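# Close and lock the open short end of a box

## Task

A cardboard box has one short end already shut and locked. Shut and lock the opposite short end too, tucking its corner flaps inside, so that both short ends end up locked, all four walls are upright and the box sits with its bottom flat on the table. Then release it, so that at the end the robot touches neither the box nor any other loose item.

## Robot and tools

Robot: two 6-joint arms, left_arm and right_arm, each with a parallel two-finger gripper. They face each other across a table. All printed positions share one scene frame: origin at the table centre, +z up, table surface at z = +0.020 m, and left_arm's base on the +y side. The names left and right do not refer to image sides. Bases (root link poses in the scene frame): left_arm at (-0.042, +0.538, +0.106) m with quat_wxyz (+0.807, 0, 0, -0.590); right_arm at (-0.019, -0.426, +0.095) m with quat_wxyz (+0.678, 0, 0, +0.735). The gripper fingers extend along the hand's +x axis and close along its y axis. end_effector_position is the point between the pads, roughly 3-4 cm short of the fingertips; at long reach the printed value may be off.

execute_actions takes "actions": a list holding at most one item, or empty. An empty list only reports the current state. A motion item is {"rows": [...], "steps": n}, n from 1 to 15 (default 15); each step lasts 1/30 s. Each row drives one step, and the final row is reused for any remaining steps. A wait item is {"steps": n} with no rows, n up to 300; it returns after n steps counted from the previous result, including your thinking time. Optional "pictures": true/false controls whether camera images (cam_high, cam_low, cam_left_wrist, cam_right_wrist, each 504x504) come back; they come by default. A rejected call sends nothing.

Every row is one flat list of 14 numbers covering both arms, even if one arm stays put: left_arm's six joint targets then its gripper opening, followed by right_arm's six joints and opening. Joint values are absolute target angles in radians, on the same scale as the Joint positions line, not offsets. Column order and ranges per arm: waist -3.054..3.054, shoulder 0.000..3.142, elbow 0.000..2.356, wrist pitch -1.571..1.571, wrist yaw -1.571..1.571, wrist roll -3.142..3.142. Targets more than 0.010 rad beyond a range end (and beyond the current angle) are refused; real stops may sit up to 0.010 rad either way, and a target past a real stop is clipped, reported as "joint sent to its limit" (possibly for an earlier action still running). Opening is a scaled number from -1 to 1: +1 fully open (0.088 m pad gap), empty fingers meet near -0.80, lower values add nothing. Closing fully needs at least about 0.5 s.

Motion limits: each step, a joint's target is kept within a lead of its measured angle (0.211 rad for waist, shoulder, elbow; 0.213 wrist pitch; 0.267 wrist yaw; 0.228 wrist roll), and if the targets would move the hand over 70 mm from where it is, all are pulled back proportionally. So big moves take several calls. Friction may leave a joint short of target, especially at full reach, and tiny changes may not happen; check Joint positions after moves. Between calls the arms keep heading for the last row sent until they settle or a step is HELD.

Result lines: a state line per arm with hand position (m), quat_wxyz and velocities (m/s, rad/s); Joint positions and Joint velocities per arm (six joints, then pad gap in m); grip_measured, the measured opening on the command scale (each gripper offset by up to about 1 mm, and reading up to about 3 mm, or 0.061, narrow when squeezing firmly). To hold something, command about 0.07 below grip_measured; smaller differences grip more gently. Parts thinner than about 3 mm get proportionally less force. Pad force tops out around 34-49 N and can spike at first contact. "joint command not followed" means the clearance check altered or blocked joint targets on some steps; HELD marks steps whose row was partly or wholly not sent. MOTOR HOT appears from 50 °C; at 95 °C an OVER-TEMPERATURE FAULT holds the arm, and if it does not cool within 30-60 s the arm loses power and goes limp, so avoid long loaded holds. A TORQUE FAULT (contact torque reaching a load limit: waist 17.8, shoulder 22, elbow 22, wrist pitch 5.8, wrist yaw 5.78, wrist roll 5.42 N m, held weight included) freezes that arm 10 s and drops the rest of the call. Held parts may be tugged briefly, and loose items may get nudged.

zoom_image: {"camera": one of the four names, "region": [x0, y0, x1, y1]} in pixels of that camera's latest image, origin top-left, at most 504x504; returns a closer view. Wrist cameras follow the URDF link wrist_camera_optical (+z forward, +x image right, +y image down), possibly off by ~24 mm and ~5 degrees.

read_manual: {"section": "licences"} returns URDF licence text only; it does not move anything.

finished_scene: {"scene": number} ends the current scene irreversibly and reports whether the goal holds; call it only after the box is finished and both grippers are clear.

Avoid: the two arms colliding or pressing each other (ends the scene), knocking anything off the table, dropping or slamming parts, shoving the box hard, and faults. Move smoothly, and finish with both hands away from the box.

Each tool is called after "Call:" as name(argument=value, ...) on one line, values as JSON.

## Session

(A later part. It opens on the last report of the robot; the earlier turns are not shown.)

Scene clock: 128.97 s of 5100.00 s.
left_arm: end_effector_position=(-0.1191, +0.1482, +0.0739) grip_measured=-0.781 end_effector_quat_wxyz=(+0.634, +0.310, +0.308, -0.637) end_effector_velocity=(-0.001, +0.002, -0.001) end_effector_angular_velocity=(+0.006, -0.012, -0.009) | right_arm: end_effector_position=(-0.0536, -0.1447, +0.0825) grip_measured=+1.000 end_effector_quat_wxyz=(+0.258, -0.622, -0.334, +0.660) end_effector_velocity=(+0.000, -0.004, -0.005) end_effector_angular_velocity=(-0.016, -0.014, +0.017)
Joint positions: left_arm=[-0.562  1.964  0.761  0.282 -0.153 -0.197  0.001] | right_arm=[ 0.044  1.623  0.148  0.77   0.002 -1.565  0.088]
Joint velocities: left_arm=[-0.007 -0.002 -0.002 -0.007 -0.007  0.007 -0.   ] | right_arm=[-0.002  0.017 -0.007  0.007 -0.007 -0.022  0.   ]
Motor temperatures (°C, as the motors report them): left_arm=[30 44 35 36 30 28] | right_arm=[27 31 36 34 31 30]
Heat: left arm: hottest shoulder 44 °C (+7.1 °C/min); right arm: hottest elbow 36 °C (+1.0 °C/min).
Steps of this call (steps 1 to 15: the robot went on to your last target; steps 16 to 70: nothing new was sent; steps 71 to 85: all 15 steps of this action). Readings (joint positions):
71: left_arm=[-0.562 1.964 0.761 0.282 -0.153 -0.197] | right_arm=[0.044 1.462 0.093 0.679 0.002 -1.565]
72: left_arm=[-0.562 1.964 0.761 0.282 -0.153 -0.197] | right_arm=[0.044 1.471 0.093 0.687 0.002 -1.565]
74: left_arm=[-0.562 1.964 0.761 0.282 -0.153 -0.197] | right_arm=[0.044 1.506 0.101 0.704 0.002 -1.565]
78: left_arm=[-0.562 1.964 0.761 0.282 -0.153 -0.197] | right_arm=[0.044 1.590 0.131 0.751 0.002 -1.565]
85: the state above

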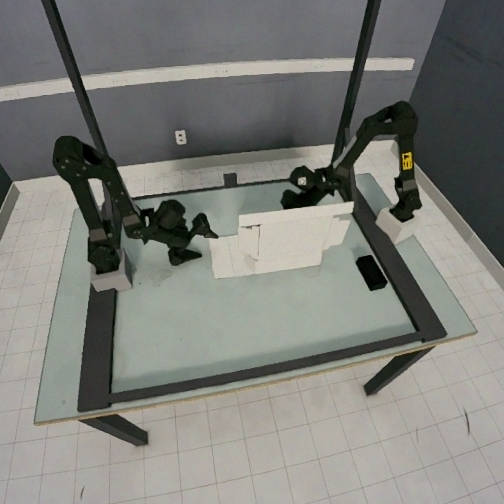

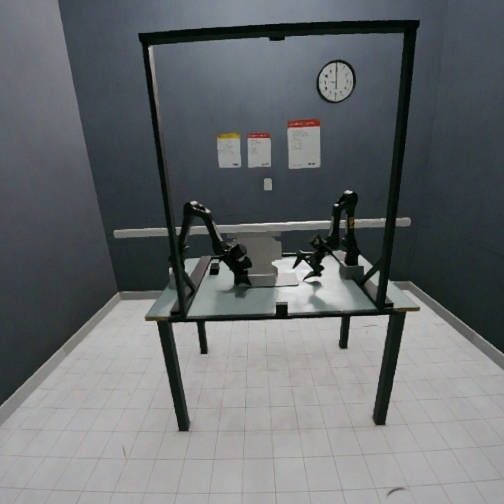

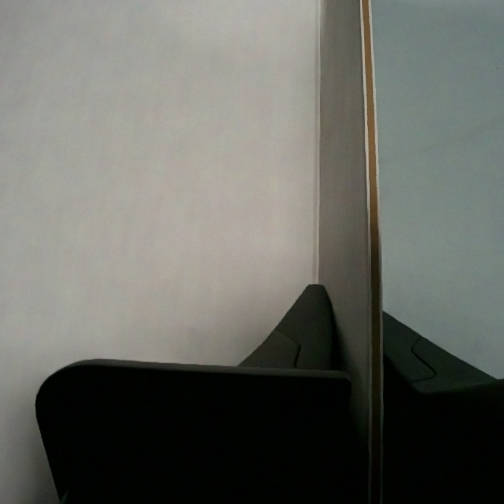

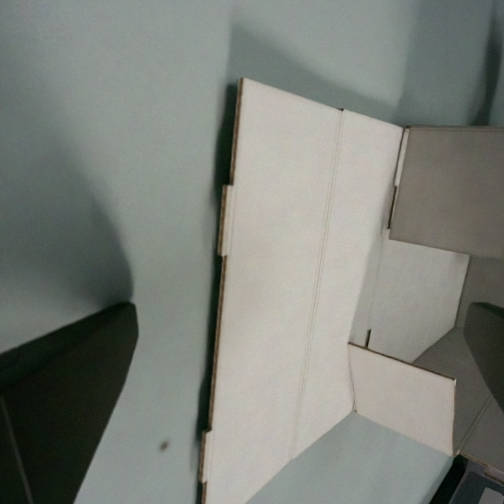

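Call:
execute_actions(actions=[{"rows": [[-0.564,1.95,0.753,0.284,-0.158,-0.202,-0.9, 0.04,1.645,0.168,0.774,0,-1.57,1],[-0.564,1.95,0.753,0.284,-0.158,-0.202,-0.9, 0.04,1.659,0.182,0.773,0,-1.57,1],[-0.564,1.95,0.753,0.284,-0.158,-0.202,-0.9, 0.04,1.673,0.197,0.772,0,-1.57,1],[-0.564,1.95,0.753,0.284,-0.158,-0.202,-0.9, 0.04,1.686,0.211,0.771,0,-1.57,1],[-0.564,1.95,0.753,0.284,-0.158,-0.202,-0.9, 0.04,1.699,0.226,0.77,0,-1.57,1],[-0.564,1.95,0.753,0.284,-0.158,-0.202,-0.9, 0.04,1.712,0.24,0.769,0,-1.57,1],[-0.564,1.95,0.753,0.284,-0.158,-0.202,-0.9, 0.04,1.725,0.255,0.767,0,-1.57,1],[-0.564,1.95,0.753,0.284,-0.158,-0.202,-0.9, 0.04,1.735,0.269,0.763,0,-1.57,1],[-0.564,1.95,0.753,0.284,-0.158,-0.202,-0.9, 0.04,1.745,0.283,0.758,0,-1.57,1],[-0.564,1.95,0.753,0.284,-0.158,-0.202,-0.9, 0.04,1.754,0.297,0.753,0,-1.57,1],[-0.564,1.95,0.753,0.284,-0.158,-0.202,-0.9, 0.04,1.763,0.311,0.748,0,-1.57,1],[-0.564,1.95,0.753,0.284,-0.158,-0.202,-0.9, 0.04,1.772,0.325,0.743,0,-1.57,1],[-0.564,1.95,0.753,0.284,-0.158,-0.202,-0.9, 0.04,1.781,0.34,0.738,0,-1.57,1],[-0.564,1.95,0.753,0.284,-0.158,-0.202,-0.9, 0.04,1.79,0.354,0.733,0,-1.57,1]], "steps": 15}], pictures=false)

Call:
execute_actions(actions=[{"steps": 8}])

Call:
zoom_image(camera="cam_low", region=[225, 225, 345, 300])

Scene clock: 134.67 s of 5100.00 s.
left_arm: end_effector_position=(-0.1203, +0.1519, +0.0714) grip_measured=-0.781 end_effector_quat_wxyz=(+0.631, +0.315, +0.310, -0.637) end_effector_velocity=(-0.012, +0.044, -0.028) end_effector_angular_velocity=(+0.119, -0.042, -0.062) | right_arm: end_effector_position=(-0.0585, -0.1042, +0.0807) grip_measured=+1.000 end_effector_quat_wxyz=(+0.258, -0.622, -0.333, +0.660) end_effector_velocity=(-0.006, +0.055, +0.005) end_effector_angular_velocity=(+0.007, +0.000, +0.003)
Joint positions: left_arm=[-0.567  1.964  0.754  0.278 -0.153 -0.197  0.001] | right_arm=[ 0.043  1.753  0.307  0.74   0.002 -1.565  0.088]
Joint velocities: left_arm=[-0.061 -0.002 -0.09  -0.037 -0.007  0.007 -0.   ] | right_arm=[-0.007  0.115  0.217 -0.095 -0.007 -0.007  0.   ]
Motor temperatures (°C, as the motors report them): left_arm=[30 45 34 36 30 28] | right_arm=[27 31 36 34 31 30]
Heat: left arm: hottest shoulder 45 °C (+7.1 °C/min); right arm: hottest elbow 36 °C (+1.0 °C/min).
Steps of this call (steps 1 to 15: the robot went on to your last target; steps 16 to 90: nothing new was sent; then 2.20 s passed at rest; steps 91 to 105: all 15 steps of this action). Readings (joint positions):
91: left_arm=[-0.562 1.964 0.761 0.282 -0.153 -0.197] | right_arm=[0.044 1.626 0.149 0.772 0.002 -1.565]
92: left_arm=[-0.562 1.964 0.761 0.282 -0.153 -0.197] | right_arm=[0.044 1.631 0.153 0.772 0.002 -1.565]
94: left_arm=[-0.562 1.964 0.761 0.282 -0.153 -0.197] | right_arm=[0.044 1.650 0.170 0.772 0.002 -1.565]
98: left_arm=[-0.562 1.964 0.761 0.282 -0.153 -0.197] | right_arm=[0.044 1.697 0.225 0.771 0.002 -1.565]
105: the state above

Scene clock: 134.93 s of 5100.00 s.
left_arm: end_effector_position=(-0.1214, +0.1541, +0.0704) grip_measured=-0.781 end_effector_quat_wxyz=(+0.630, +0.318, +0.311, -0.637) end_effector_velocity=(-0.001, +0.002, -0.001) end_effector_angular_velocity=(+0.006, +0.006, +0.015) | right_arm: end_effector_position=(-0.0587, -0.1013, +0.0806) grip_measured=+1.000 end_effector_quat_wxyz=(+0.257, -0.623, -0.333, +0.660) end_effector_velocity=(-0.000, -0.002, -0.002) end_effector_angular_velocity=(-0.018, +0.008, -0.002)
Joint positions: left_arm=[-0.572  1.963  0.749  0.278 -0.153 -0.198  0.001] | right_arm=[ 0.043  1.76   0.32   0.731  0.002 -1.565  0.088]
Joint velocities: left_arm=[-0.007 -0.002 -0.002 -0.007 -0.007 -0.022  0.   ] | right_arm=[-0.002 -0.002  0.002 -0.022 -0.007  0.007  0.   ]
Motor temperatures (°C, as the motors report them): left_arm=[30 45 34 36 30 28] | right_arm=[27 31 36 34 31 30]
Heat: left arm: hottest shoulder 45 °C (+7.1 °C/min); right arm: hottest elbow 36 °C (+1.0 °C/min).
Steps of this call (steps 1 to 8: the robot went on to your last target). Readings (joint positions):
1: left_arm=[-0.569 1.964 0.751 0.278 -0.153 -0.197] | right_arm=[0.043 1.757 0.313 0.737 0.002 -1.565]
2: left_arm=[-0.570 1.964 0.749 0.278 -0.153 -0.197] | right_arm=[0.043 1.758 0.317 0.735 0.002 -1.565]
4: left_arm=[-0.571 1.963 0.749 0.278 -0.153 -0.198] | right_arm=[0.043 1.759 0.319 0.733 0.002 -1.565]
8: the state above

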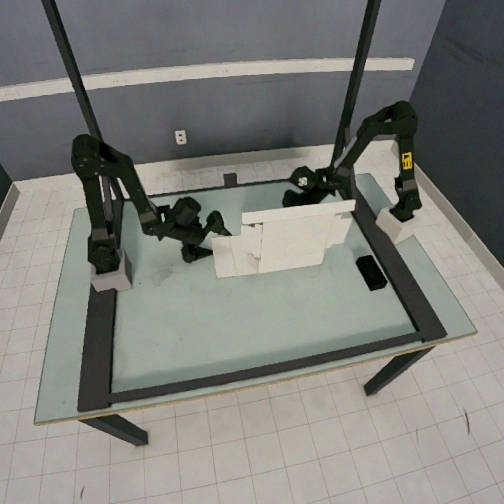

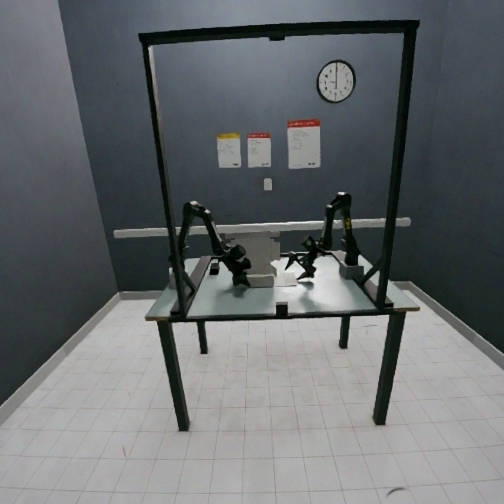

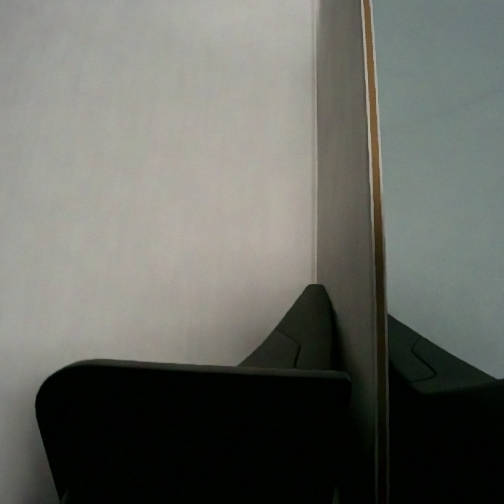

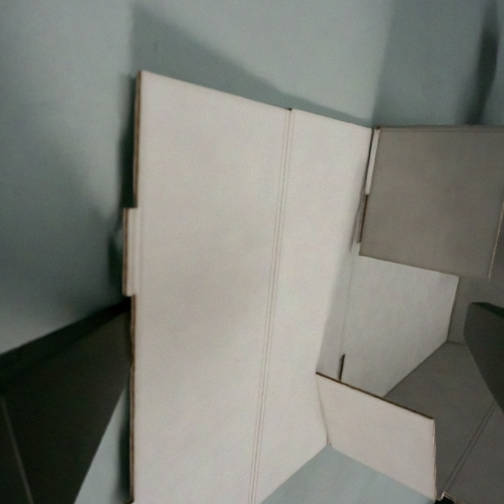

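Region (225, 225, 345, 300) of cam_low's 504x504 image, scaled by 4.200, with more detail than that image has; it fills the top 315 rows of this view, and the rest is white.

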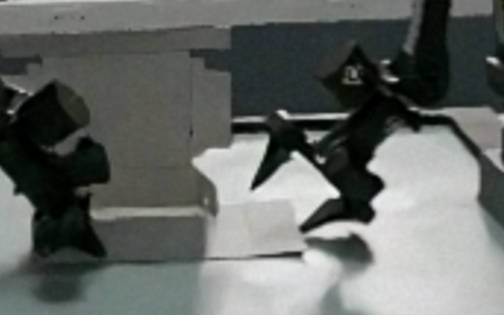

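Call:
execute_actions(actions=[{"rows": [[-0.564,1.95,0.753,0.284,-0.158,-0.202,-0.9, 0.04,1.76,0.335,0.725,0,-1.57,1],[-0.564,1.95,0.753,0.284,-0.158,-0.202,-0.9, 0.04,1.747,0.336,0.712,0,-1.57,1],[-0.564,1.95,0.753,0.284,-0.158,-0.202,-0.9, 0.04,1.734,0.337,0.698,0,-1.57,1],[-0.564,1.95,0.753,0.284,-0.158,-0.202,-0.9, 0.04,1.721,0.338,0.685,0,-1.57,1],[-0.564,1.95,0.753,0.284,-0.158,-0.202,-0.9, 0.04,1.708,0.339,0.671,0,-1.57,1],[-0.564,1.95,0.753,0.284,-0.158,-0.202,-0.9, 0.04,1.695,0.34,0.658,0,-1.57,1],[-0.564,1.95,0.753,0.284,-0.158,-0.202,-0.9, 0.04,1.682,0.341,0.644,0,-1.57,1],[-0.564,1.95,0.753,0.284,-0.158,-0.202,-0.9, 0.04,1.669,0.342,0.631,0,-1.57,1],[-0.564,1.95,0.753,0.284,-0.158,-0.202,-0.9, 0.04,1.656,0.343,0.617,0,-1.57,1],[-0.564,1.95,0.753,0.284,-0.158,-0.202,-0.9, 0.04,1.643,0.344,0.604,0,-1.57,1],[-0.564,1.95,0.753,0.284,-0.158,-0.202,-0.9, 0.04,1.63,0.345,0.59,0,-1.57,1],[-0.564,1.95,0.753,0.284,-0.158,-0.202,-0.9, 0.04,1.617,0.346,0.577,0,-1.57,1],[-0.564,1.95,0.753,0.284,-0.158,-0.202,-0.9, 0.04,1.604,0.347,0.563,0,-1.57,1]], "steps": 15}], pictures=false)

Call:
execute_actions(actions=[{"steps": 6}])

Call:
zoom_image(camera="cam_low", region=[225, 225, 345, 300])

Scene clock: 140.50 s of 5100.00 s.
left_arm: end_effector_position=(-0.1199, +0.1520, +0.0727) grip_measured=-0.781 end_effector_quat_wxyz=(+0.633, +0.313, +0.308, -0.637) end_effector_velocity=(+0.001, +0.003, -0.000) end_effector_angular_velocity=(+0.006, -0.012, -0.004) | right_arm: end_effector_position=(-0.0584, -0.1039, +0.0989) grip_measured=+1.000 end_effector_quat_wxyz=(+0.254, -0.624, -0.330, +0.661) end_effector_velocity=(-0.003, +0.008, +0.050) end_effector_angular_velocity=(+0.096, +0.000, +0.022)
Joint positions: left_arm=[-0.567  1.96   0.749  0.286 -0.156 -0.198  0.001] | right_arm=[ 0.043  1.63   0.334  0.579  0.002 -1.565  0.088]
Joint velocities: left_arm=[-0.002 -0.007 -0.007 -0.007 -0.007  0.007 -0.   ] | right_arm=[ 0.002 -0.227  0.022 -0.154 -0.007 -0.022  0.   ]
Motor temperatures (°C, as the motors report them): left_arm=[30 45 34 36 30 28] | right_arm=[27 31 36 34 31 30]
Heat: left arm: hottest shoulder 45 °C (+6.0 °C/min); right arm: hottest elbow 36 °C (+1.0 °C/min).
Steps of this call (steps 1 to 30: the robot went on to your last target; steps 31 to 90: nothing new was sent; then 2.07 s passed at rest; steps 91 to 105: all 15 steps of this action). Readings (joint positions):
91: left_arm=[-0.572 1.963 0.749 0.278 -0.153 -0.198] | right_arm=[0.043 1.758 0.320 0.730 0.002 -1.565]
92: left_arm=[-0.572 1.963 0.749 0.278 -0.153 -0.198] | right_arm=[0.043 1.755 0.320 0.725 0.002 -1.565]
94: left_arm=[-0.572 1.963 0.749 0.278 -0.153 -0.198] | right_arm=[0.043 1.746 0.322 0.711 0.002 -1.565]
98: left_arm=[-0.569 1.962 0.749 0.284 -0.156 -0.198] | right_arm=[0.043 1.715 0.326 0.661 0.002 -1.565]
105: the state above

Scene clock: 140.70 s of 5100.00 s.
left_arm: end_effector_position=(-0.1198, +0.1519, +0.0727) grip_measured=-0.781 end_effector_quat_wxyz=(+0.633, +0.313, +0.308, -0.637) end_effector_velocity=(-0.001, +0.002, -0.001) end_effector_angular_velocity=(+0.006, -0.003, +0.003) | right_arm: end_effector_position=(-0.0584, -0.1041, +0.1007) grip_measured=+1.000 end_effector_quat_wxyz=(+0.254, -0.624, -0.330, +0.661) end_effector_velocity=(+0.000, -0.003, -0.002) end_effector_angular_velocity=(-0.017, -0.003, +0.008)
Joint positions: left_arm=[-0.567  1.96   0.749  0.286 -0.156 -0.198  0.001] | right_arm=[ 0.043  1.617  0.336  0.564  0.002 -1.565  0.088]
Joint velocities: left_arm=[-0.007 -0.002 -0.002 -0.007 -0.007 -0.007 -0.   ] | right_arm=[-0.002 -0.007 -0.002 -0.022 -0.007 -0.007  0.   ]
Motor temperatures (°C, as the motors report them): left_arm=[30 45 34 36 30 28] | right_arm=[27 31 36 34 31 30]
Heat: left arm: hottest shoulder 45 °C (+6.1 °C/min); right arm: hottest elbow 36 °C (+1.0 °C/min).
Steps of this call (steps 1 to 6: the robot went on to your last target). Readings (joint positions):
1: left_arm=[-0.567 1.960 0.749 0.286 -0.156 -0.198] | right_arm=[0.043 1.624 0.335 0.574 0.002 -1.565]
2: left_arm=[-0.567 1.960 0.749 0.286 -0.156 -0.198] | right_arm=[0.043 1.620 0.335 0.571 0.002 -1.565]
4: left_arm=[-0.567 1.960 0.749 0.286 -0.156 -0.198] | right_arm=[0.043 1.618 0.336 0.566 0.002 -1.565]
6: the state above

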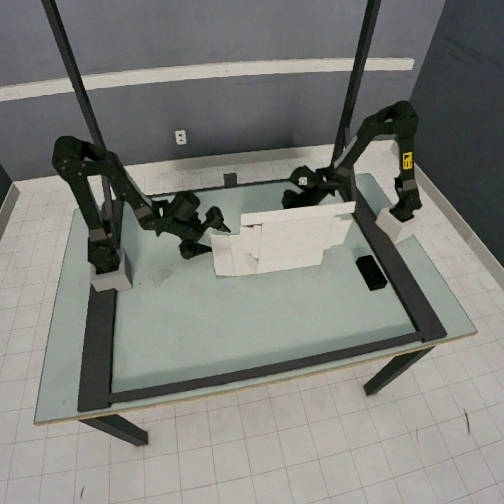

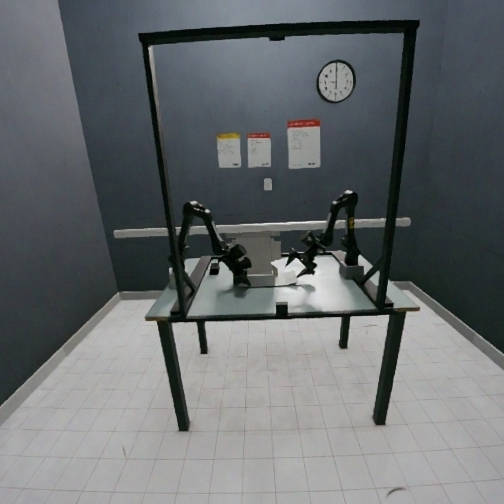

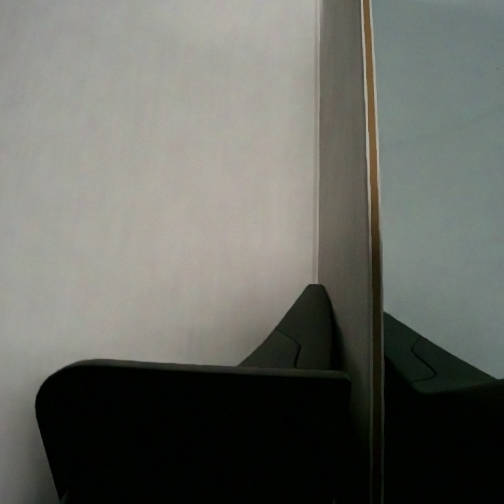

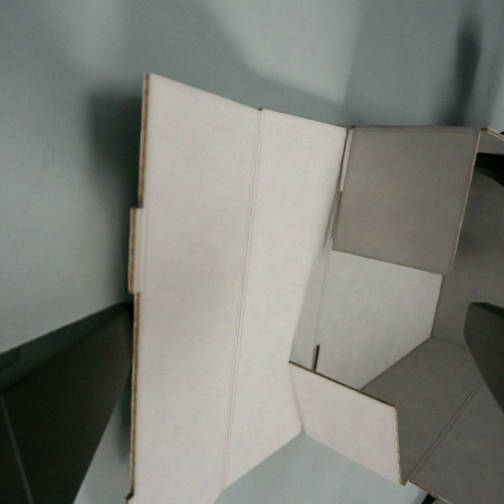

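Region (225, 225, 345, 300) of cam_low's 504x504 image, scaled by 4.200, with more detail than that image has; it fills the top 315 rows of this view, and the rest is white.

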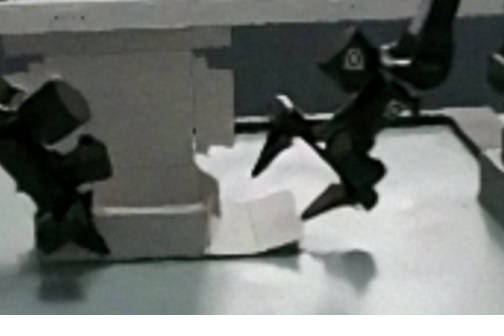

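Call:
execute_actions(actions=[{"rows": [[-0.564,1.95,0.753,0.284,-0.158,-0.202,-0.9, 0.04,1.64,0.345,0.585,0,-1.57,1],[-0.564,1.95,0.753,0.284,-0.158,-0.202,-0.9, 0.04,1.66,0.35,0.605,0,-1.57,1],[-0.564,1.95,0.753,0.284,-0.158,-0.202,-0.9, 0.04,1.68,0.357,0.622,0,-1.57,1],[-0.564,1.95,0.753,0.284,-0.158,-0.202,-0.9, 0.04,1.70,0.365,0.637,0,-1.57,1],[-0.564,1.95,0.753,0.284,-0.158,-0.202,-0.9, 0.04,1.709,0.379,0.632,0,-1.57,1],[-0.564,1.95,0.753,0.284,-0.158,-0.202,-0.9, 0.04,1.718,0.393,0.627,0,-1.57,1],[-0.564,1.95,0.753,0.284,-0.158,-0.202,-0.9, 0.04,1.727,0.407,0.622,0,-1.57,1],[-0.564,1.95,0.753,0.284,-0.158,-0.202,-0.9, 0.04,1.736,0.421,0.617,0,-1.57,1],[-0.564,1.95,0.753,0.284,-0.158,-0.202,-0.9, 0.04,1.745,0.436,0.612,0,-1.57,1],[-0.564,1.95,0.753,0.284,-0.158,-0.202,-0.9, 0.04,1.755,0.451,0.606,0,-1.57,1],[-0.564,1.95,0.753,0.284,-0.158,-0.202,-0.9, 0.04,1.765,0.466,0.6,0,-1.57,1],[-0.564,1.95,0.753,0.284,-0.158,-0.202,-0.9, 0.04,1.775,0.481,0.595,0,-1.57,1],[-0.564,1.95,0.753,0.284,-0.158,-0.202,-0.9, 0.04,1.785,0.495,0.59,0,-1.57,1]], "steps": 15}], pictures=false)

Call:
execute_actions(actions=[{"steps": 6}])

Call:
zoom_image(camera="cam_low", region=[225, 225, 345, 300])

Scene clock: 152.67 s of 5100.00 s.
left_arm: end_effector_position=(-0.1196, +0.1525, +0.0722) grip_measured=-0.781 end_effector_quat_wxyz=(+0.633, +0.314, +0.309, -0.636) end_effector_velocity=(+0.002, +0.001, +0.001) end_effector_angular_velocity=(+0.001, +0.007, +0.024) | right_arm: end_effector_position=(-0.0627, -0.0693, +0.0936) grip_measured=+1.000 end_effector_quat_wxyz=(+0.256, -0.623, -0.331, +0.661) end_effector_velocity=(-0.006, +0.075, +0.025) end_effector_angular_velocity=(+0.096, +0.002, -0.008)
Joint positions: left_arm=[-0.567  1.96   0.749  0.282 -0.156 -0.199  0.001] | right_arm=[ 0.043  1.769  0.463  0.593  0.002 -1.565  0.088]
Joint velocities: left_arm=[ 0.002 -0.007 -0.002 -0.007 -0.007 -0.022  0.   ] | right_arm=[-0.007  0.125  0.256 -0.037  0.007 -0.007  0.   ]
Motor temperatures (°C, as the motors report them): left_arm=[30 45 34 36 30 28] | right_arm=[27 32 36 34 31 30]
Heat: left arm: hottest shoulder 45 °C (+4.0 °C/min); right arm: hottest elbow 36 °C (+1.0 °C/min).
Steps of this call (steps 1 to 30: the robot went on to your last target; steps 31 to 90: nothing new was sent; then 8.47 s passed at rest; steps 91 to 105: all 15 steps of this action). Readings (joint positions):
91: left_arm=[-0.567 1.960 0.749 0.286 -0.156 -0.198] | right_arm=[0.043 1.617 0.336 0.563 0.002 -1.565]
92: left_arm=[-0.567 1.960 0.749 0.286 -0.156 -0.198] | right_arm=[0.043 1.623 0.336 0.571 0.002 -1.565]
94: left_arm=[-0.567 1.960 0.749 0.283 -0.156 -0.198] | right_arm=[0.043 1.649 0.338 0.594 0.002 -1.565]
98: left_arm=[-0.567 1.960 0.749 0.283 -0.156 -0.198] | right_arm=[0.043 1.704 0.372 0.612 0.002 -1.565]
105: the state above

Scene clock: 152.87 s of 5100.00 s.
left_arm: end_effector_position=(-0.1196, +0.1525, +0.0722) grip_measured=-0.781 end_effector_quat_wxyz=(+0.633, +0.314, +0.309, -0.636) end_effector_velocity=(-0.000, -0.001, +0.001) end_effector_angular_velocity=(-0.009, +0.001, +0.008) | right_arm: end_effector_position=(-0.0632, -0.0655, +0.0943) grip_measured=+1.000 end_effector_quat_wxyz=(+0.256, -0.623, -0.332, +0.660) end_effector_velocity=(-0.001, +0.008, +0.005) end_effector_angular_velocity=(+0.022, +0.002, +0.008)
Joint positions: left_arm=[-0.567  1.96   0.749  0.282 -0.156 -0.199  0.001] | right_arm=[ 0.043  1.777  0.478  0.588  0.002 -1.565  0.088]
Joint velocities: left_arm=[-0.002 -0.002 -0.002  0.007 -0.007 -0.007 -0.   ] | right_arm=[-0.002  0.007  0.022  0.007 -0.007 -0.007  0.   ]
Motor temperatures (°C, as the motors report them): left_arm=[30 45 34 36 30 28] | right_arm=[27 32 36 34 31 30]
Heat: left arm: hottest shoulder 45 °C (+4.0 °C/min); right arm: hottest elbow 36 °C (+1.0 °C/min).
Steps of this call (steps 1 to 6: the robot went on to your last target). Readings (joint positions):
1: left_arm=[-0.567 1.960 0.749 0.282 -0.156 -0.199] | right_arm=[0.043 1.772 0.470 0.592 0.002 -1.565]
2: left_arm=[-0.567 1.960 0.749 0.282 -0.156 -0.199] | right_arm=[0.043 1.773 0.474 0.590 0.002 -1.565]
4: left_arm=[-0.567 1.960 0.749 0.282 -0.156 -0.199] | right_arm=[0.043 1.775 0.477 0.588 0.002 -1.565]
6: the state above

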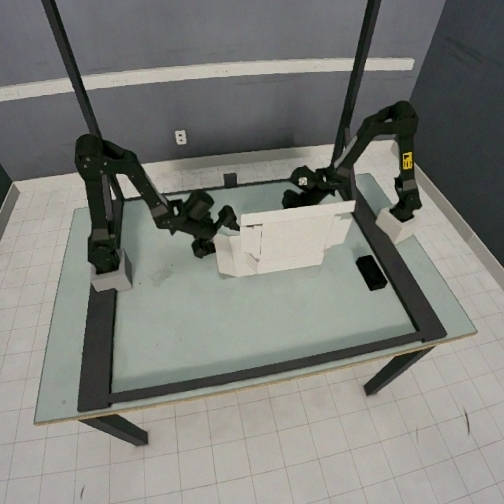

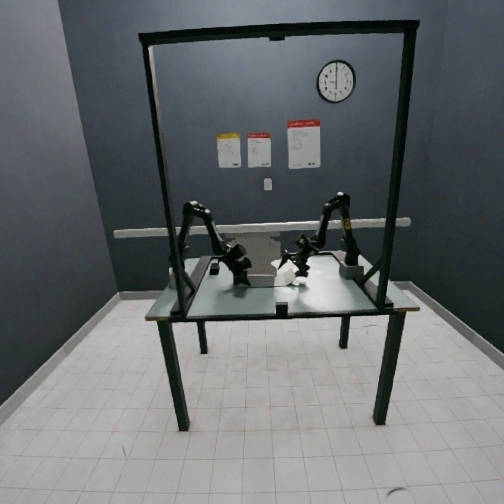

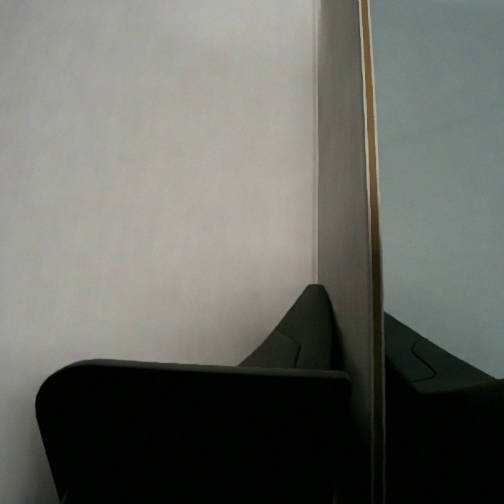

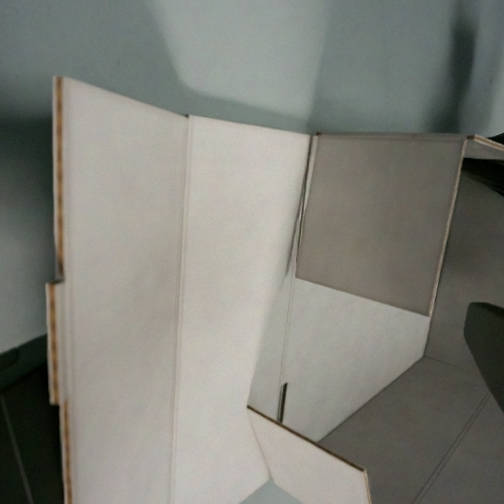

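Region (225, 225, 345, 300) of cam_low's 504x504 image, scaled by 4.200, with more detail than that image has; it fills the top 315 rows of this view, and the rest is white.

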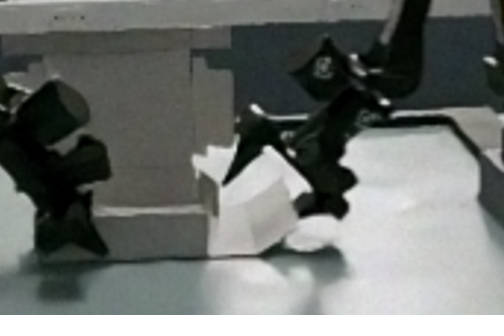

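Call:
execute_actions(actions=[{"rows": [[-0.564,1.95,0.753,0.284,-0.158,-0.202,-0.9, 0.04,1.74,0.465,0.565,0,-1.57,1],[-0.564,1.95,0.753,0.284,-0.158,-0.202,-0.9, 0.04,1.70,0.45,0.54,0,-1.57,1],[-0.564,1.95,0.753,0.284,-0.158,-0.202,-0.9, 0.04,1.66,0.435,0.515,0,-1.57,1],[-0.564,1.95,0.753,0.284,-0.158,-0.202,-0.9, 0.04,1.62,0.42,0.49,0,-1.57,1],[-0.564,1.95,0.753,0.284,-0.158,-0.202,-0.9, 0.04,1.58,0.405,0.47,0,-1.57,1],[-0.564,1.95,0.753,0.284,-0.158,-0.202,-0.9, 0.04,1.54,0.39,0.445,0,-1.57,1],[-0.564,1.95,0.753,0.284,-0.158,-0.202,-0.9, 0.04,1.50,0.375,0.42,0,-1.57,1],[-0.564,1.95,0.753,0.284,-0.158,-0.202,-0.9, 0.04,1.46,0.36,0.40,0,-1.57,1],[-0.564,1.95,0.753,0.284,-0.158,-0.202,-0.9, 0.04,1.42,0.36,0.37,0,-1.57,1],[-0.564,1.95,0.753,0.284,-0.158,-0.202,-0.9, 0.04,1.40,0.36,0.35,0,-1.57,1],[-0.564,1.95,0.753,0.284,-0.158,-0.202,-0.9, 0.04,1.40,0.36,0.35,0,-1.57,1],[-0.564,1.95,0.753,0.284,-0.158,-0.202,-0.9, 0.04,1.40,0.36,0.35,0,-1.57,-0.8]], "steps": 15}], pictures=false)

Call:
execute_actions(actions=[{"rows": [[-0.564,1.95,0.753,0.284,-0.158,-0.202,-0.9, 0.02,1.42,0.4,0.31,0,-1.57,-0.8],[-0.564,1.95,0.753,0.284,-0.158,-0.202,-0.9, 0.0,1.44,0.44,0.27,0,-1.57,-0.8],[-0.564,1.95,0.753,0.284,-0.158,-0.202,-0.9, -0.02,1.46,0.48,0.23,0,-1.57,-0.8],[-0.564,1.95,0.753,0.284,-0.158,-0.202,-0.9, -0.04,1.48,0.52,0.19,0,-1.57,-0.8],[-0.564,1.95,0.753,0.284,-0.158,-0.202,-0.9, -0.06,1.50,0.56,0.15,0,-1.57,-0.8],[-0.564,1.95,0.753,0.284,-0.158,-0.202,-0.9, -0.08,1.52,0.6,0.11,0,-1.57,-0.8],[-0.564,1.95,0.753,0.284,-0.158,-0.202,-0.9, -0.10,1.54,0.64,0.07,0,-1.57,-0.8],[-0.564,1.95,0.753,0.284,-0.158,-0.202,-0.9, -0.12,1.56,0.67,0.03,0,-1.57,-0.8],[-0.564,1.95,0.753,0.284,-0.158,-0.202,-0.9, -0.14,1.585,0.69,-0.005,0,-1.57,-0.8]], "steps": 15}])

Call:
zoom_image(camera="cam_low", region=[225, 225, 345, 300])

Scene clock: 164.97 s of 5100.00 s.
left_arm: end_effector_position=(-0.1192, +0.1513, +0.0735) grip_measured=-0.781 end_effector_quat_wxyz=(+0.635, +0.311, +0.308, -0.636) end_effector_velocity=(+0.003, +0.002, -0.001) end_effector_angular_velocity=(+0.012, -0.026, +0.005) | right_arm: end_effector_position=(-0.0584, -0.1040, +0.1411) grip_measured=+0.621 end_effector_quat_wxyz=(+0.267, -0.617, -0.342, +0.656) end_effector_velocity=(+0.002, -0.015, +0.009) end_effector_angular_velocity=(-0.036, -0.006, +0.008)
Joint positions: left_arm=[-0.566  1.958  0.749  0.286 -0.158 -0.199  0.001] | right_arm=[ 0.043  1.413  0.372  0.363  0.002 -1.565  0.069]
Joint velocities: left_arm=[-0.002 -0.002  0.002 -0.022 -0.022  0.007 -0.   ] | right_arm=[-0.002 -0.12  -0.002 -0.154 -0.007 -0.007 -0.175]
Motor temperatures (°C, as the motors report them): left_arm=[30 45 34 36 30 28] | right_arm=[27 32 36 34 31 30]
Heat: left arm: hottest shoulder 45 °C (+3.0 °C/min); right arm: hottest elbow 36 °C (+1.0 °C/min).
Steps of this call (steps 1 to 30: the robot went on to your last target; steps 31 to 90: nothing new was sent; then 8.60 s passed at rest; steps 91 to 105: all 15 steps of this action). Readings (joint positions):
91: left_arm=[-0.567 1.960 0.749 0.282 -0.156 -0.199] | right_arm=[0.043 1.776 0.479 0.585 0.002 -1.565]
92: left_arm=[-0.567 1.960 0.749 0.282 -0.156 -0.199] | right_arm=[0.043 1.768 0.477 0.575 0.002 -1.565]
94: left_arm=[-0.566 1.960 0.749 0.284 -0.156 -0.199] | right_arm=[0.043 1.722 0.460 0.540 0.002 -1.565]
98: left_arm=[-0.566 1.959 0.749 0.287 -0.158 -0.199] | right_arm=[0.043 1.573 0.405 0.456 0.002 -1.565]
105: the state above

Scene clock: 165.47 s of 5100.00 s.
left_arm: end_effector_position=(-0.1190, +0.1513, +0.0735) grip_measured=-0.781 end_effector_quat_wxyz=(+0.635, +0.311, +0.308, -0.636) end_effector_velocity=(+0.002, +0.001, -0.001) end_effector_angular_velocity=(+0.006, -0.003, +0.013) | right_arm: end_effector_position=(+0.0005, -0.0687, +0.1392) grip_measured=-0.781 end_effector_quat_wxyz=(+0.256, -0.672, -0.217, +0.660) end_effector_velocity=(-0.004, -0.027, -0.044) end_effector_angular_velocity=(-0.212, +0.014, +0.028)
Joint positions: left_arm=[-0.565  1.958  0.749  0.286 -0.158 -0.199  0.001] | right_arm=[-0.134  1.57   0.675  0.006  0.001 -1.566  0.001]
Joint velocities: left_arm=[ 0.002 -0.002 -0.002 -0.007 -0.007 -0.007 -0.   ] | right_arm=[-0.002  0.076  0.002 -0.139 -0.022 -0.022 -0.   ]
Motor temperatures (°C, as the motors report them): left_arm=[30 45 34 36 30 28] | right_arm=[27 32 37 34 31 30]
Heat: left arm: hottest shoulder 45 °C (+3.0 °C/min); right arm: hottest elbow 37 °C (+2.0 °C/min).
Steps of this call (steps 1 to 15: all 15 steps of this action). Readings (joint positions):
1: left_arm=[-0.566 1.958 0.749 0.286 -0.158 -0.199] | right_arm=[0.042 1.412 0.373 0.353 0.001 -1.565]
2: left_arm=[-0.566 1.958 0.749 0.286 -0.158 -0.199] | right_arm=[0.036 1.414 0.382 0.329 0.001 -1.565]
4: left_arm=[-0.566 1.958 0.749 0.286 -0.158 -0.199] | right_arm=[0.010 1.435 0.422 0.268 0.001 -1.565]
8: left_arm=[-0.566 1.958 0.749 0.286 -0.158 -0.199] | right_arm=[-0.064 1.504 0.567 0.131 0.001 -1.565]
15: the state above

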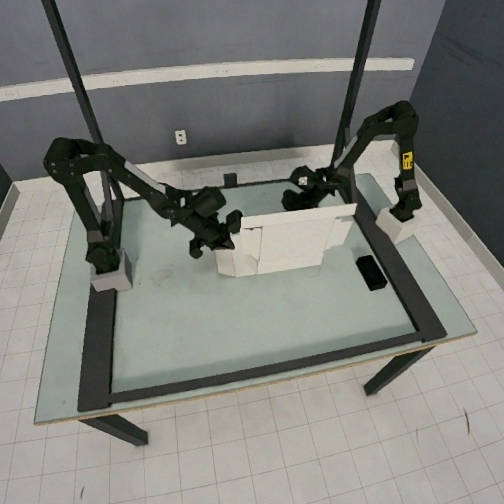

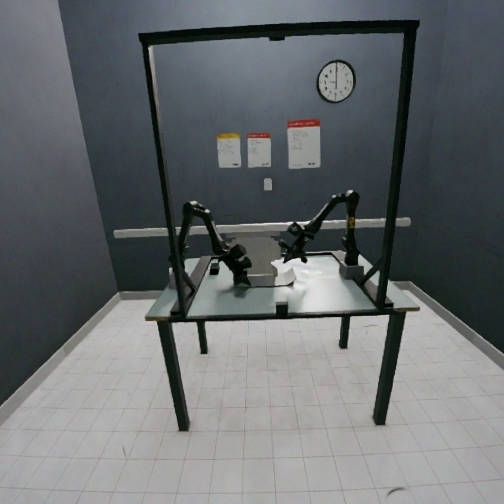

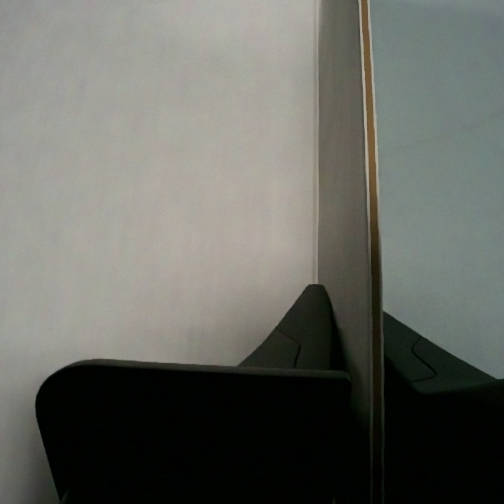

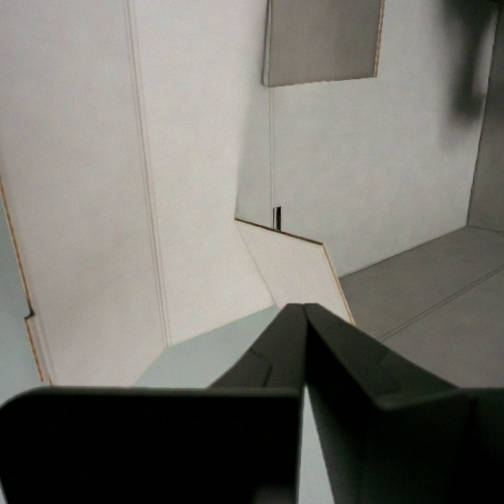

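Region (225, 225, 345, 300) of cam_low's 504x504 image, scaled by 4.200, with more detail than that image has; it fills the top 315 rows of this view, and the rest is white.

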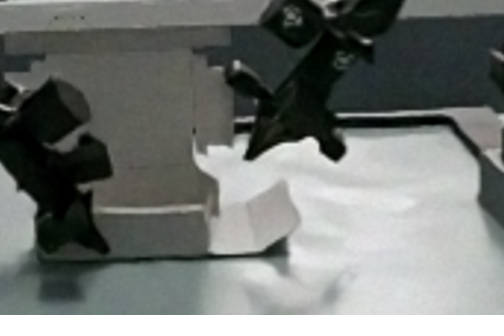

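Call:
execute_actions(actions=[{"rows": [[-0.564,1.95,0.753,0.284,-0.158,-0.202,-0.9, -0.145,1.61,0.68,0.025,0,-1.57,-0.8],[-0.564,1.95,0.753,0.284,-0.158,-0.202,-0.9, -0.15,1.64,0.677,0.055,0,-1.57,-0.8],[-0.564,1.95,0.753,0.284,-0.158,-0.202,-0.9, -0.155,1.67,0.674,0.09,0,-1.57,-0.8],[-0.564,1.95,0.753,0.284,-0.158,-0.202,-0.9, -0.16,1.70,0.671,0.12,0,-1.57,-0.8],[-0.564,1.95,0.753,0.284,-0.158,-0.202,-0.9, -0.165,1.73,0.668,0.155,0,-1.57,-0.8],[-0.564,1.95,0.753,0.284,-0.158,-0.202,-0.9, -0.17,1.76,0.665,0.19,0,-1.57,-0.8],[-0.564,1.95,0.753,0.284,-0.158,-0.202,-0.9, -0.175,1.79,0.662,0.22,0,-1.57,-0.8],[-0.564,1.95,0.753,0.284,-0.158,-0.202,-0.9, -0.178,1.812,0.658,0.2445,0,-1.57,-0.8]], "steps": 15}])

Scene clock: 169.27 s of 5100.00 s.
left_arm: end_effector_position=(-0.1144, +0.1503, +0.0739) grip_measured=-0.781 end_effector_quat_wxyz=(+0.641, +0.309, +0.308, -0.631) end_effector_velocity=(+0.001, +0.002, -0.001) end_effector_angular_velocity=(+0.015, +0.004, +0.019) | right_arm: end_effector_position=(+0.0125, -0.0530, +0.0881) grip_measured=-0.781 end_effector_quat_wxyz=(+0.262, -0.676, -0.205, +0.658) end_effector_velocity=(+0.004, +0.007, +0.004) end_effector_angular_velocity=(+0.050, -0.012, +0.010)
Joint positions: left_arm=[-0.557  1.958  0.75   0.286 -0.167 -0.203  0.001] | right_arm=[-0.164  1.8    0.666  0.237 -0.001 -1.569  0.001]
Joint velocities: left_arm=[-0.002 -0.002  0.002 -0.022 -0.007 -0.022 -0.   ] | right_arm=[-0.012  0.007 -0.007  0.066 -0.007 -0.022  0.   ]
Motor temperatures (°C, as the motors report them): left_arm=[30 45 35 36 30 28] | right_arm=[27 32 37 34 31 30]
Heat: left arm: hottest shoulder 45 °C (+2.0 °C/min); right arm: hottest elbow 37 °C (+2.0 °C/min).
Steps of this call (steps 1 to 15: the robot went on to your last target; steps 16 to 90: nothing new was sent; then 0.30 s passed at rest; steps 91 to 105: all 15 steps of this action). Readings (joint positions):
91: left_arm=[-0.565 1.958 0.749 0.286 -0.158 -0.199] | right_arm=[-0.134 1.578 0.679 -0.002 0.001 -1.566]
92: left_arm=[-0.565 1.958 0.749 0.286 -0.158 -0.199] | right_arm=[-0.135 1.586 0.679 0.011 0.001 -1.566]
94: left_arm=[-0.565 1.958 0.749 0.286 -0.158 -0.199] | right_arm=[-0.141 1.622 0.679 0.059 0.001 -1.566]
98: left_arm=[-0.562 1.958 0.749 0.286 -0.164 -0.201] | right_arm=[-0.156 1.733 0.677 0.171 -0.000 -1.568]
105: the state above

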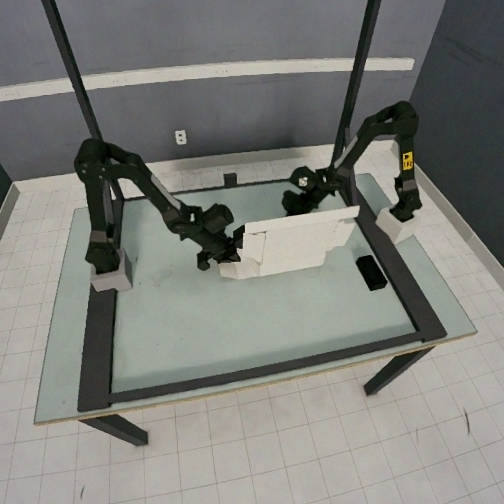

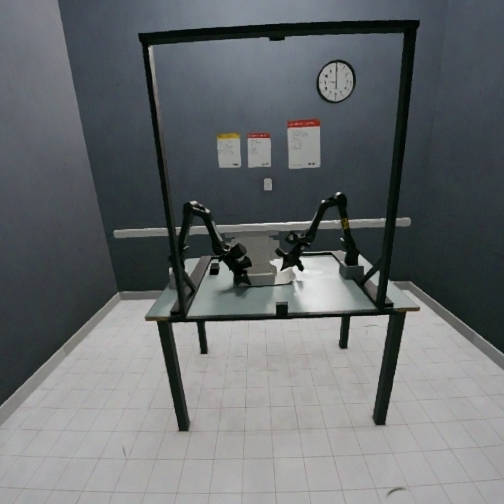

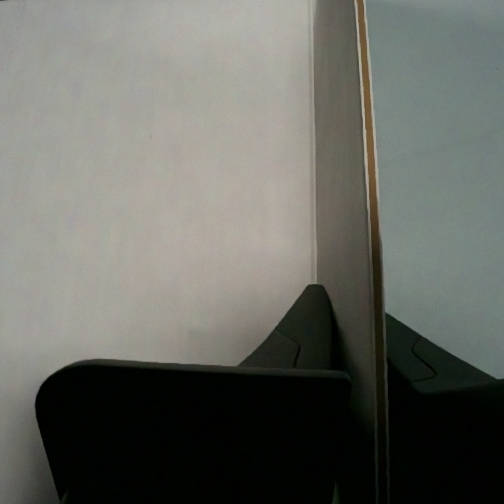

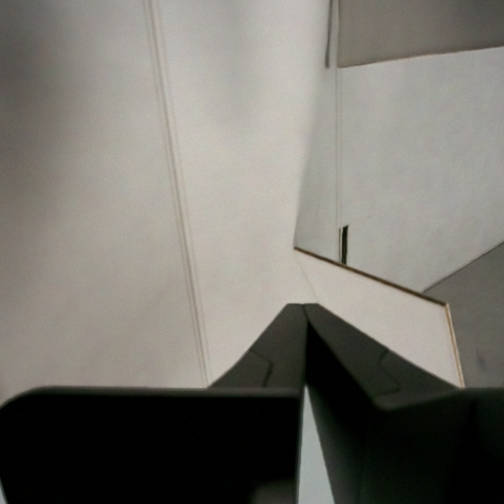

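Call:
execute_actions(actions=[{"rows": [[-0.564,1.95,0.753,0.284,-0.158,-0.202,-0.9, -0.14,1.812,0.658,0.2445,0.04,-1.62,-0.8],[-0.564,1.95,0.753,0.284,-0.158,-0.202,-0.9, -0.12,1.812,0.658,0.2445,0.09,-1.67,-0.8],[-0.564,1.95,0.753,0.284,-0.158,-0.202,-0.9, -0.10,1.812,0.658,0.2445,0.14,-1.72,-0.8],[-0.564,1.95,0.753,0.284,-0.158,-0.202,-0.9, -0.08,1.812,0.658,0.2445,0.19,-1.77,-0.8],[-0.564,1.95,0.753,0.284,-0.158,-0.202,-0.9, -0.055,1.812,0.658,0.2445,0.25,-1.8,-0.8]], "steps": 12}])

Scene clock: 172.53 s of 5100.00 s.
left_arm: end_effector_position=(-0.1168, +0.1508, +0.0738) grip_measured=-0.781 end_effector_quat_wxyz=(+0.638, +0.310, +0.309, -0.633) end_effector_velocity=(+0.001, +0.004, -0.001) end_effector_angular_velocity=(+0.015, +0.004, +0.019) | right_arm: end_effector_position=(+0.0087, -0.0529, +0.0915) grip_measured=-0.781 end_effector_quat_wxyz=(-0.173, +0.762, +0.276, -0.560) end_effector_velocity=(+0.015, -0.006, -0.001) end_effector_angular_velocity=(-0.027, -0.106, -0.023)
Joint positions: left_arm=[-0.561  1.958  0.75   0.285 -0.162 -0.203  0.001] | right_arm=[-0.059  1.802  0.666  0.242  0.237 -1.788  0.001]
Joint velocities: left_arm=[-0.002 -0.007 -0.002 -0.022 -0.007 -0.022 -0.   ] | right_arm=[-0.002  0.002 -0.007 -0.007  0.095 -0.051 -0.   ]
Motor temperatures (°C, as the motors report them): left_arm=[30 45 35 36 30 28] | right_arm=[27 33 36 34 31 30]
Heat: left arm: hottest shoulder 45 °C (+2.0 °C/min); right arm: hottest elbow 36 °C (+1.0 °C/min).
Steps of this call (steps 1 to 15: the robot went on to your last target; steps 16 to 86: nothing new was sent; steps 87 to 98: all 12 steps of this action). Readings (joint positions):
87: left_arm=[-0.557 1.958 0.750 0.286 -0.167 -0.203] | right_arm=[-0.164 1.801 0.666 0.242 0.002 -1.576]
88: left_arm=[-0.557 1.958 0.750 0.286 -0.167 -0.203] | right_arm=[-0.157 1.802 0.666 0.242 0.019 -1.597]
90: left_arm=[-0.557 1.958 0.750 0.285 -0.166 -0.203] | right_arm=[-0.130 1.802 0.666 0.242 0.087 -1.665]
94: left_arm=[-0.561 1.958 0.750 0.285 -0.162 -0.203] | right_arm=[-0.069 1.802 0.666 0.242 0.208 -1.766]
98: the state above

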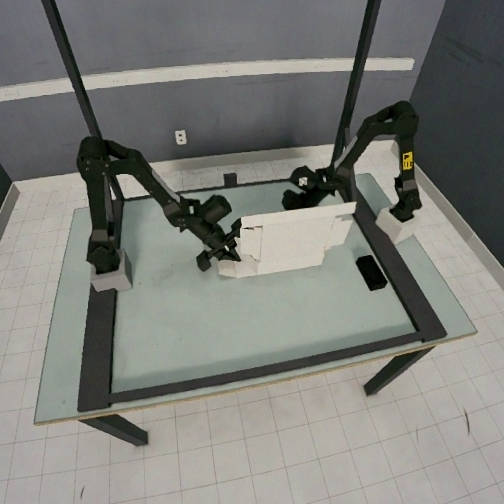

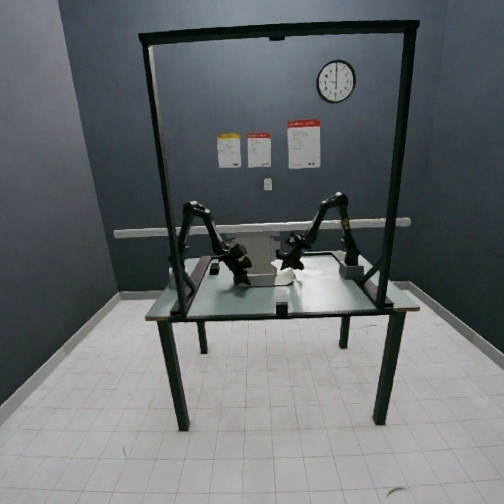

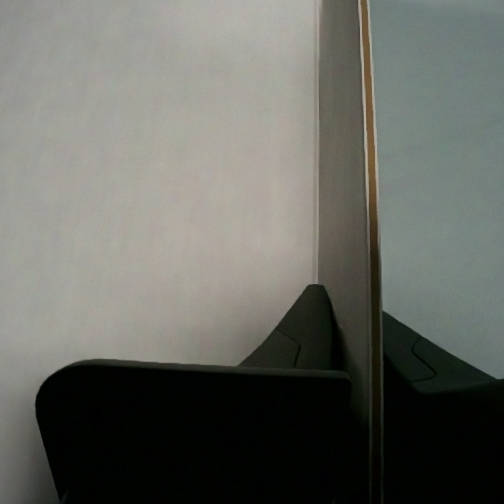

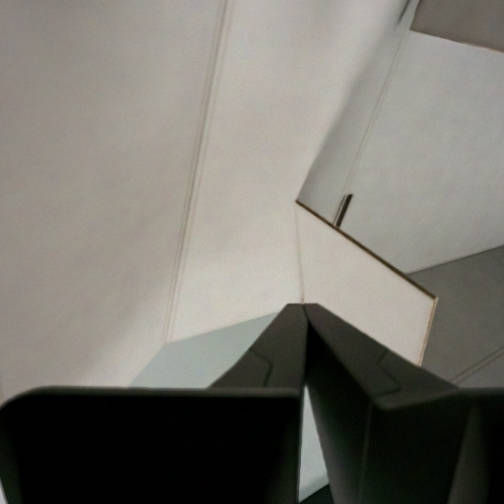

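Call:
execute_actions(actions=[{"rows": [[-0.564,1.95,0.753,0.284,-0.158,-0.202,-0.9, -0.055,1.83,0.675,0.25,0.25,-1.8,-0.8],[-0.564,1.95,0.753,0.284,-0.158,-0.202,-0.9, -0.055,1.843,0.693,0.246,0.25,-1.8,-0.8],[-0.564,1.95,0.753,0.284,-0.158,-0.202,-0.9, -0.055,1.856,0.712,0.241,0.25,-1.8,-0.8],[-0.564,1.95,0.753,0.284,-0.158,-0.202,-0.9, -0.055,1.869,0.731,0.235,0.25,-1.8,-0.8],[-0.564,1.95,0.753,0.284,-0.158,-0.202,-0.9, -0.055,1.882,0.75,0.229,0.25,-1.8,-0.8],[-0.564,1.95,0.753,0.284,-0.158,-0.202,-0.9, -0.055,1.895,0.769,0.223,0.25,-1.8,-0.8],[-0.564,1.95,0.753,0.284,-0.158,-0.202,-0.9, -0.055,1.908,0.788,0.217,0.25,-1.8,-0.8],[-0.564,1.95,0.753,0.284,-0.158,-0.202,-0.9, -0.055,1.921,0.807,0.211,0.25,-1.8,-0.8],[-0.564,1.95,0.753,0.284,-0.158,-0.202,-0.9, -0.055,1.934,0.826,0.205,0.25,-1.8,-0.8],[-0.564,1.95,0.753,0.284,-0.158,-0.202,-0.9, -0.055,1.947,0.845,0.2,0.25,-1.8,-0.8],[-0.564,1.95,0.753,0.284,-0.158,-0.202,-0.9, -0.055,1.96,0.864,0.194,0.25,-1.8,-0.8],[-0.564,1.95,0.753,0.284,-0.158,-0.202,-0.9, -0.055,1.972,0.883,0.189,0.25,-1.8,-0.8]], "steps": 15}], pictures=false)

Call:
execute_actions(actions=[{"steps": 6}])

Scene clock: 177.20 s of 5100.00 s.
left_arm: end_effector_position=(-0.1177, +0.1533, +0.0720) grip_measured=-0.781 end_effector_quat_wxyz=(+0.636, +0.313, +0.312, -0.632) end_effector_velocity=(-0.000, +0.006, -0.003) end_effector_angular_velocity=(+0.015, +0.012, +0.026) | right_arm: end_effector_position=(+0.0097, -0.0108, +0.0851) grip_measured=-0.781 end_effector_quat_wxyz=(-0.165, +0.769, +0.272, -0.555) end_effector_velocity=(-0.005, +0.019, +0.001) end_effector_angular_velocity=(-0.037, +0.003, +0.033)
Joint positions: left_arm=[-0.564  1.958  0.748  0.276 -0.16  -0.206  0.001] | right_arm=[-0.059  1.948  0.853  0.186  0.252 -1.797  0.001]
Joint velocities: left_arm=[-0.007 -0.002 -0.012 -0.007 -0.007 -0.037  0.   ] | right_arm=[ 0.002  0.046  0.11  -0.095 -0.022 -0.022  0.   ]
Motor temperatures (°C, as the motors report them): left_arm=[30 45 35 36 30 28] | right_arm=[27 33 36 34 31 30]
Heat: left arm: hottest shoulder 45 °C (+2.0 °C/min); right arm: hottest elbow 36 °C (+1.0 °C/min).
Steps of this call (steps 1 to 15: the robot went on to your last target; steps 16 to 90: nothing new was sent; then 1.17 s passed at rest; steps 91 to 105: all 15 steps of this action). Readings (joint positions):
91: left_arm=[-0.561 1.958 0.750 0.285 -0.162 -0.203] | right_arm=[-0.059 1.804 0.666 0.243 0.245 -1.794]
92: left_arm=[-0.561 1.958 0.750 0.285 -0.162 -0.203] | right_arm=[-0.059 1.808 0.667 0.245 0.245 -1.794]
94: left_arm=[-0.561 1.958 0.750 0.285 -0.162 -0.203] | right_arm=[-0.059 1.828 0.684 0.244 0.246 -1.794]
98: left_arm=[-0.561 1.958 0.750 0.285 -0.162 -0.203] | right_arm=[-0.059 1.880 0.748 0.226 0.246 -1.795]
105: the state above

Scene clock: 177.40 s of 5100.00 s.
left_arm: end_effector_position=(-0.1178, +0.1536, +0.0718) grip_measured=-0.781 end_effector_quat_wxyz=(+0.636, +0.314, +0.313, -0.632) end_effector_velocity=(+0.001, +0.002, -0.001) end_effector_angular_velocity=(+0.006, -0.012, -0.004) | right_arm: end_effector_position=(+0.0097, -0.0097, +0.0852) grip_measured=-0.781 end_effector_quat_wxyz=(-0.164, +0.769, +0.271, -0.555) end_effector_velocity=(+0.002, -0.003, -0.003) end_effector_angular_velocity=(-0.024, +0.001, +0.003)
Joint positions: left_arm=[-0.565  1.958  0.747  0.276 -0.16  -0.207  0.001] | right_arm=[-0.059  1.951  0.86   0.18   0.252 -1.798  0.001]
Joint velocities: left_arm=[-0.002 -0.002 -0.002 -0.007 -0.007  0.007 -0.   ] | right_arm=[-0.007  0.002  0.002 -0.022 -0.007 -0.007 -0.   ]
Motor temperatures (°C, as the motors report them): left_arm=[30 45 35 36 30 28] | right_arm=[27 33 36 34 31 30]
Heat: left arm: hottest shoulder 45 °C (+1.0 °C/min); right arm: hottest elbow 36 °C (+0.0 °C/min).
Steps of this call (steps 1 to 6: the robot went on to your last target). Readings (joint positions):
1: left_arm=[-0.564 1.958 0.748 0.276 -0.160 -0.207] | right_arm=[-0.059 1.949 0.856 0.184 0.252 -1.797]
2: left_arm=[-0.564 1.958 0.748 0.276 -0.160 -0.207] | right_arm=[-0.059 1.950 0.857 0.183 0.252 -1.797]
4: left_arm=[-0.564 1.958 0.747 0.276 -0.160 -0.207] | right_arm=[-0.059 1.951 0.859 0.181 0.252 -1.797]
6: the state above

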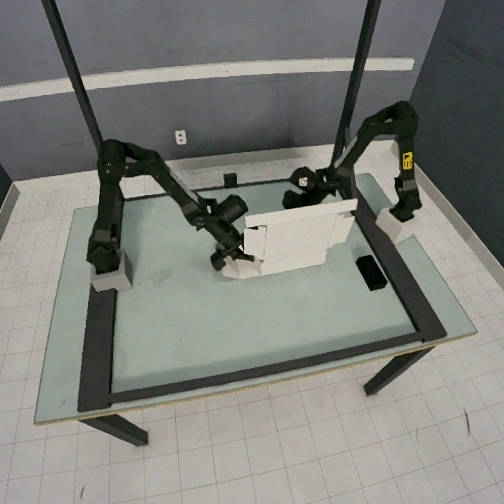

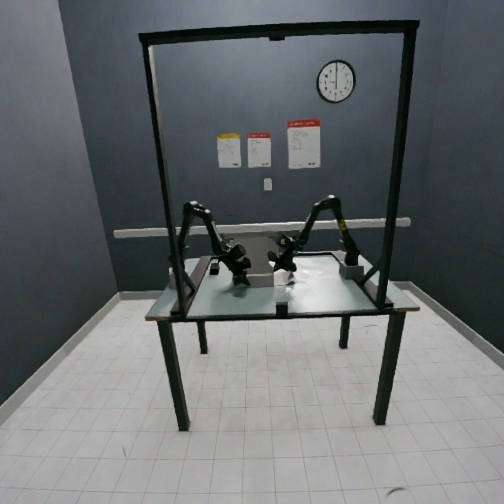

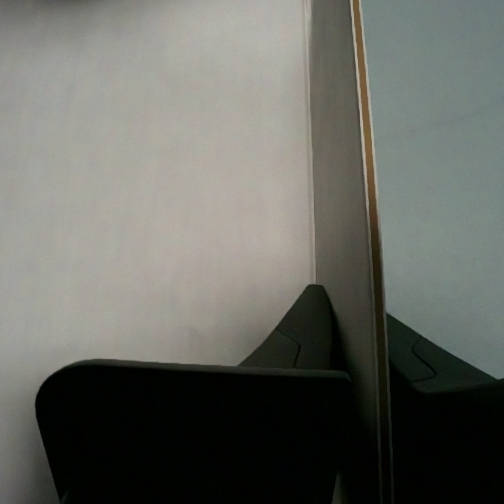

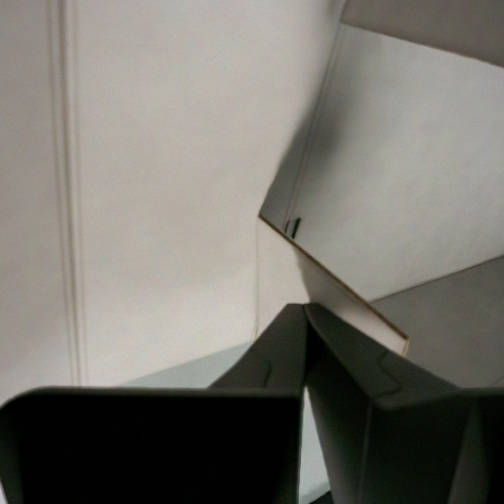

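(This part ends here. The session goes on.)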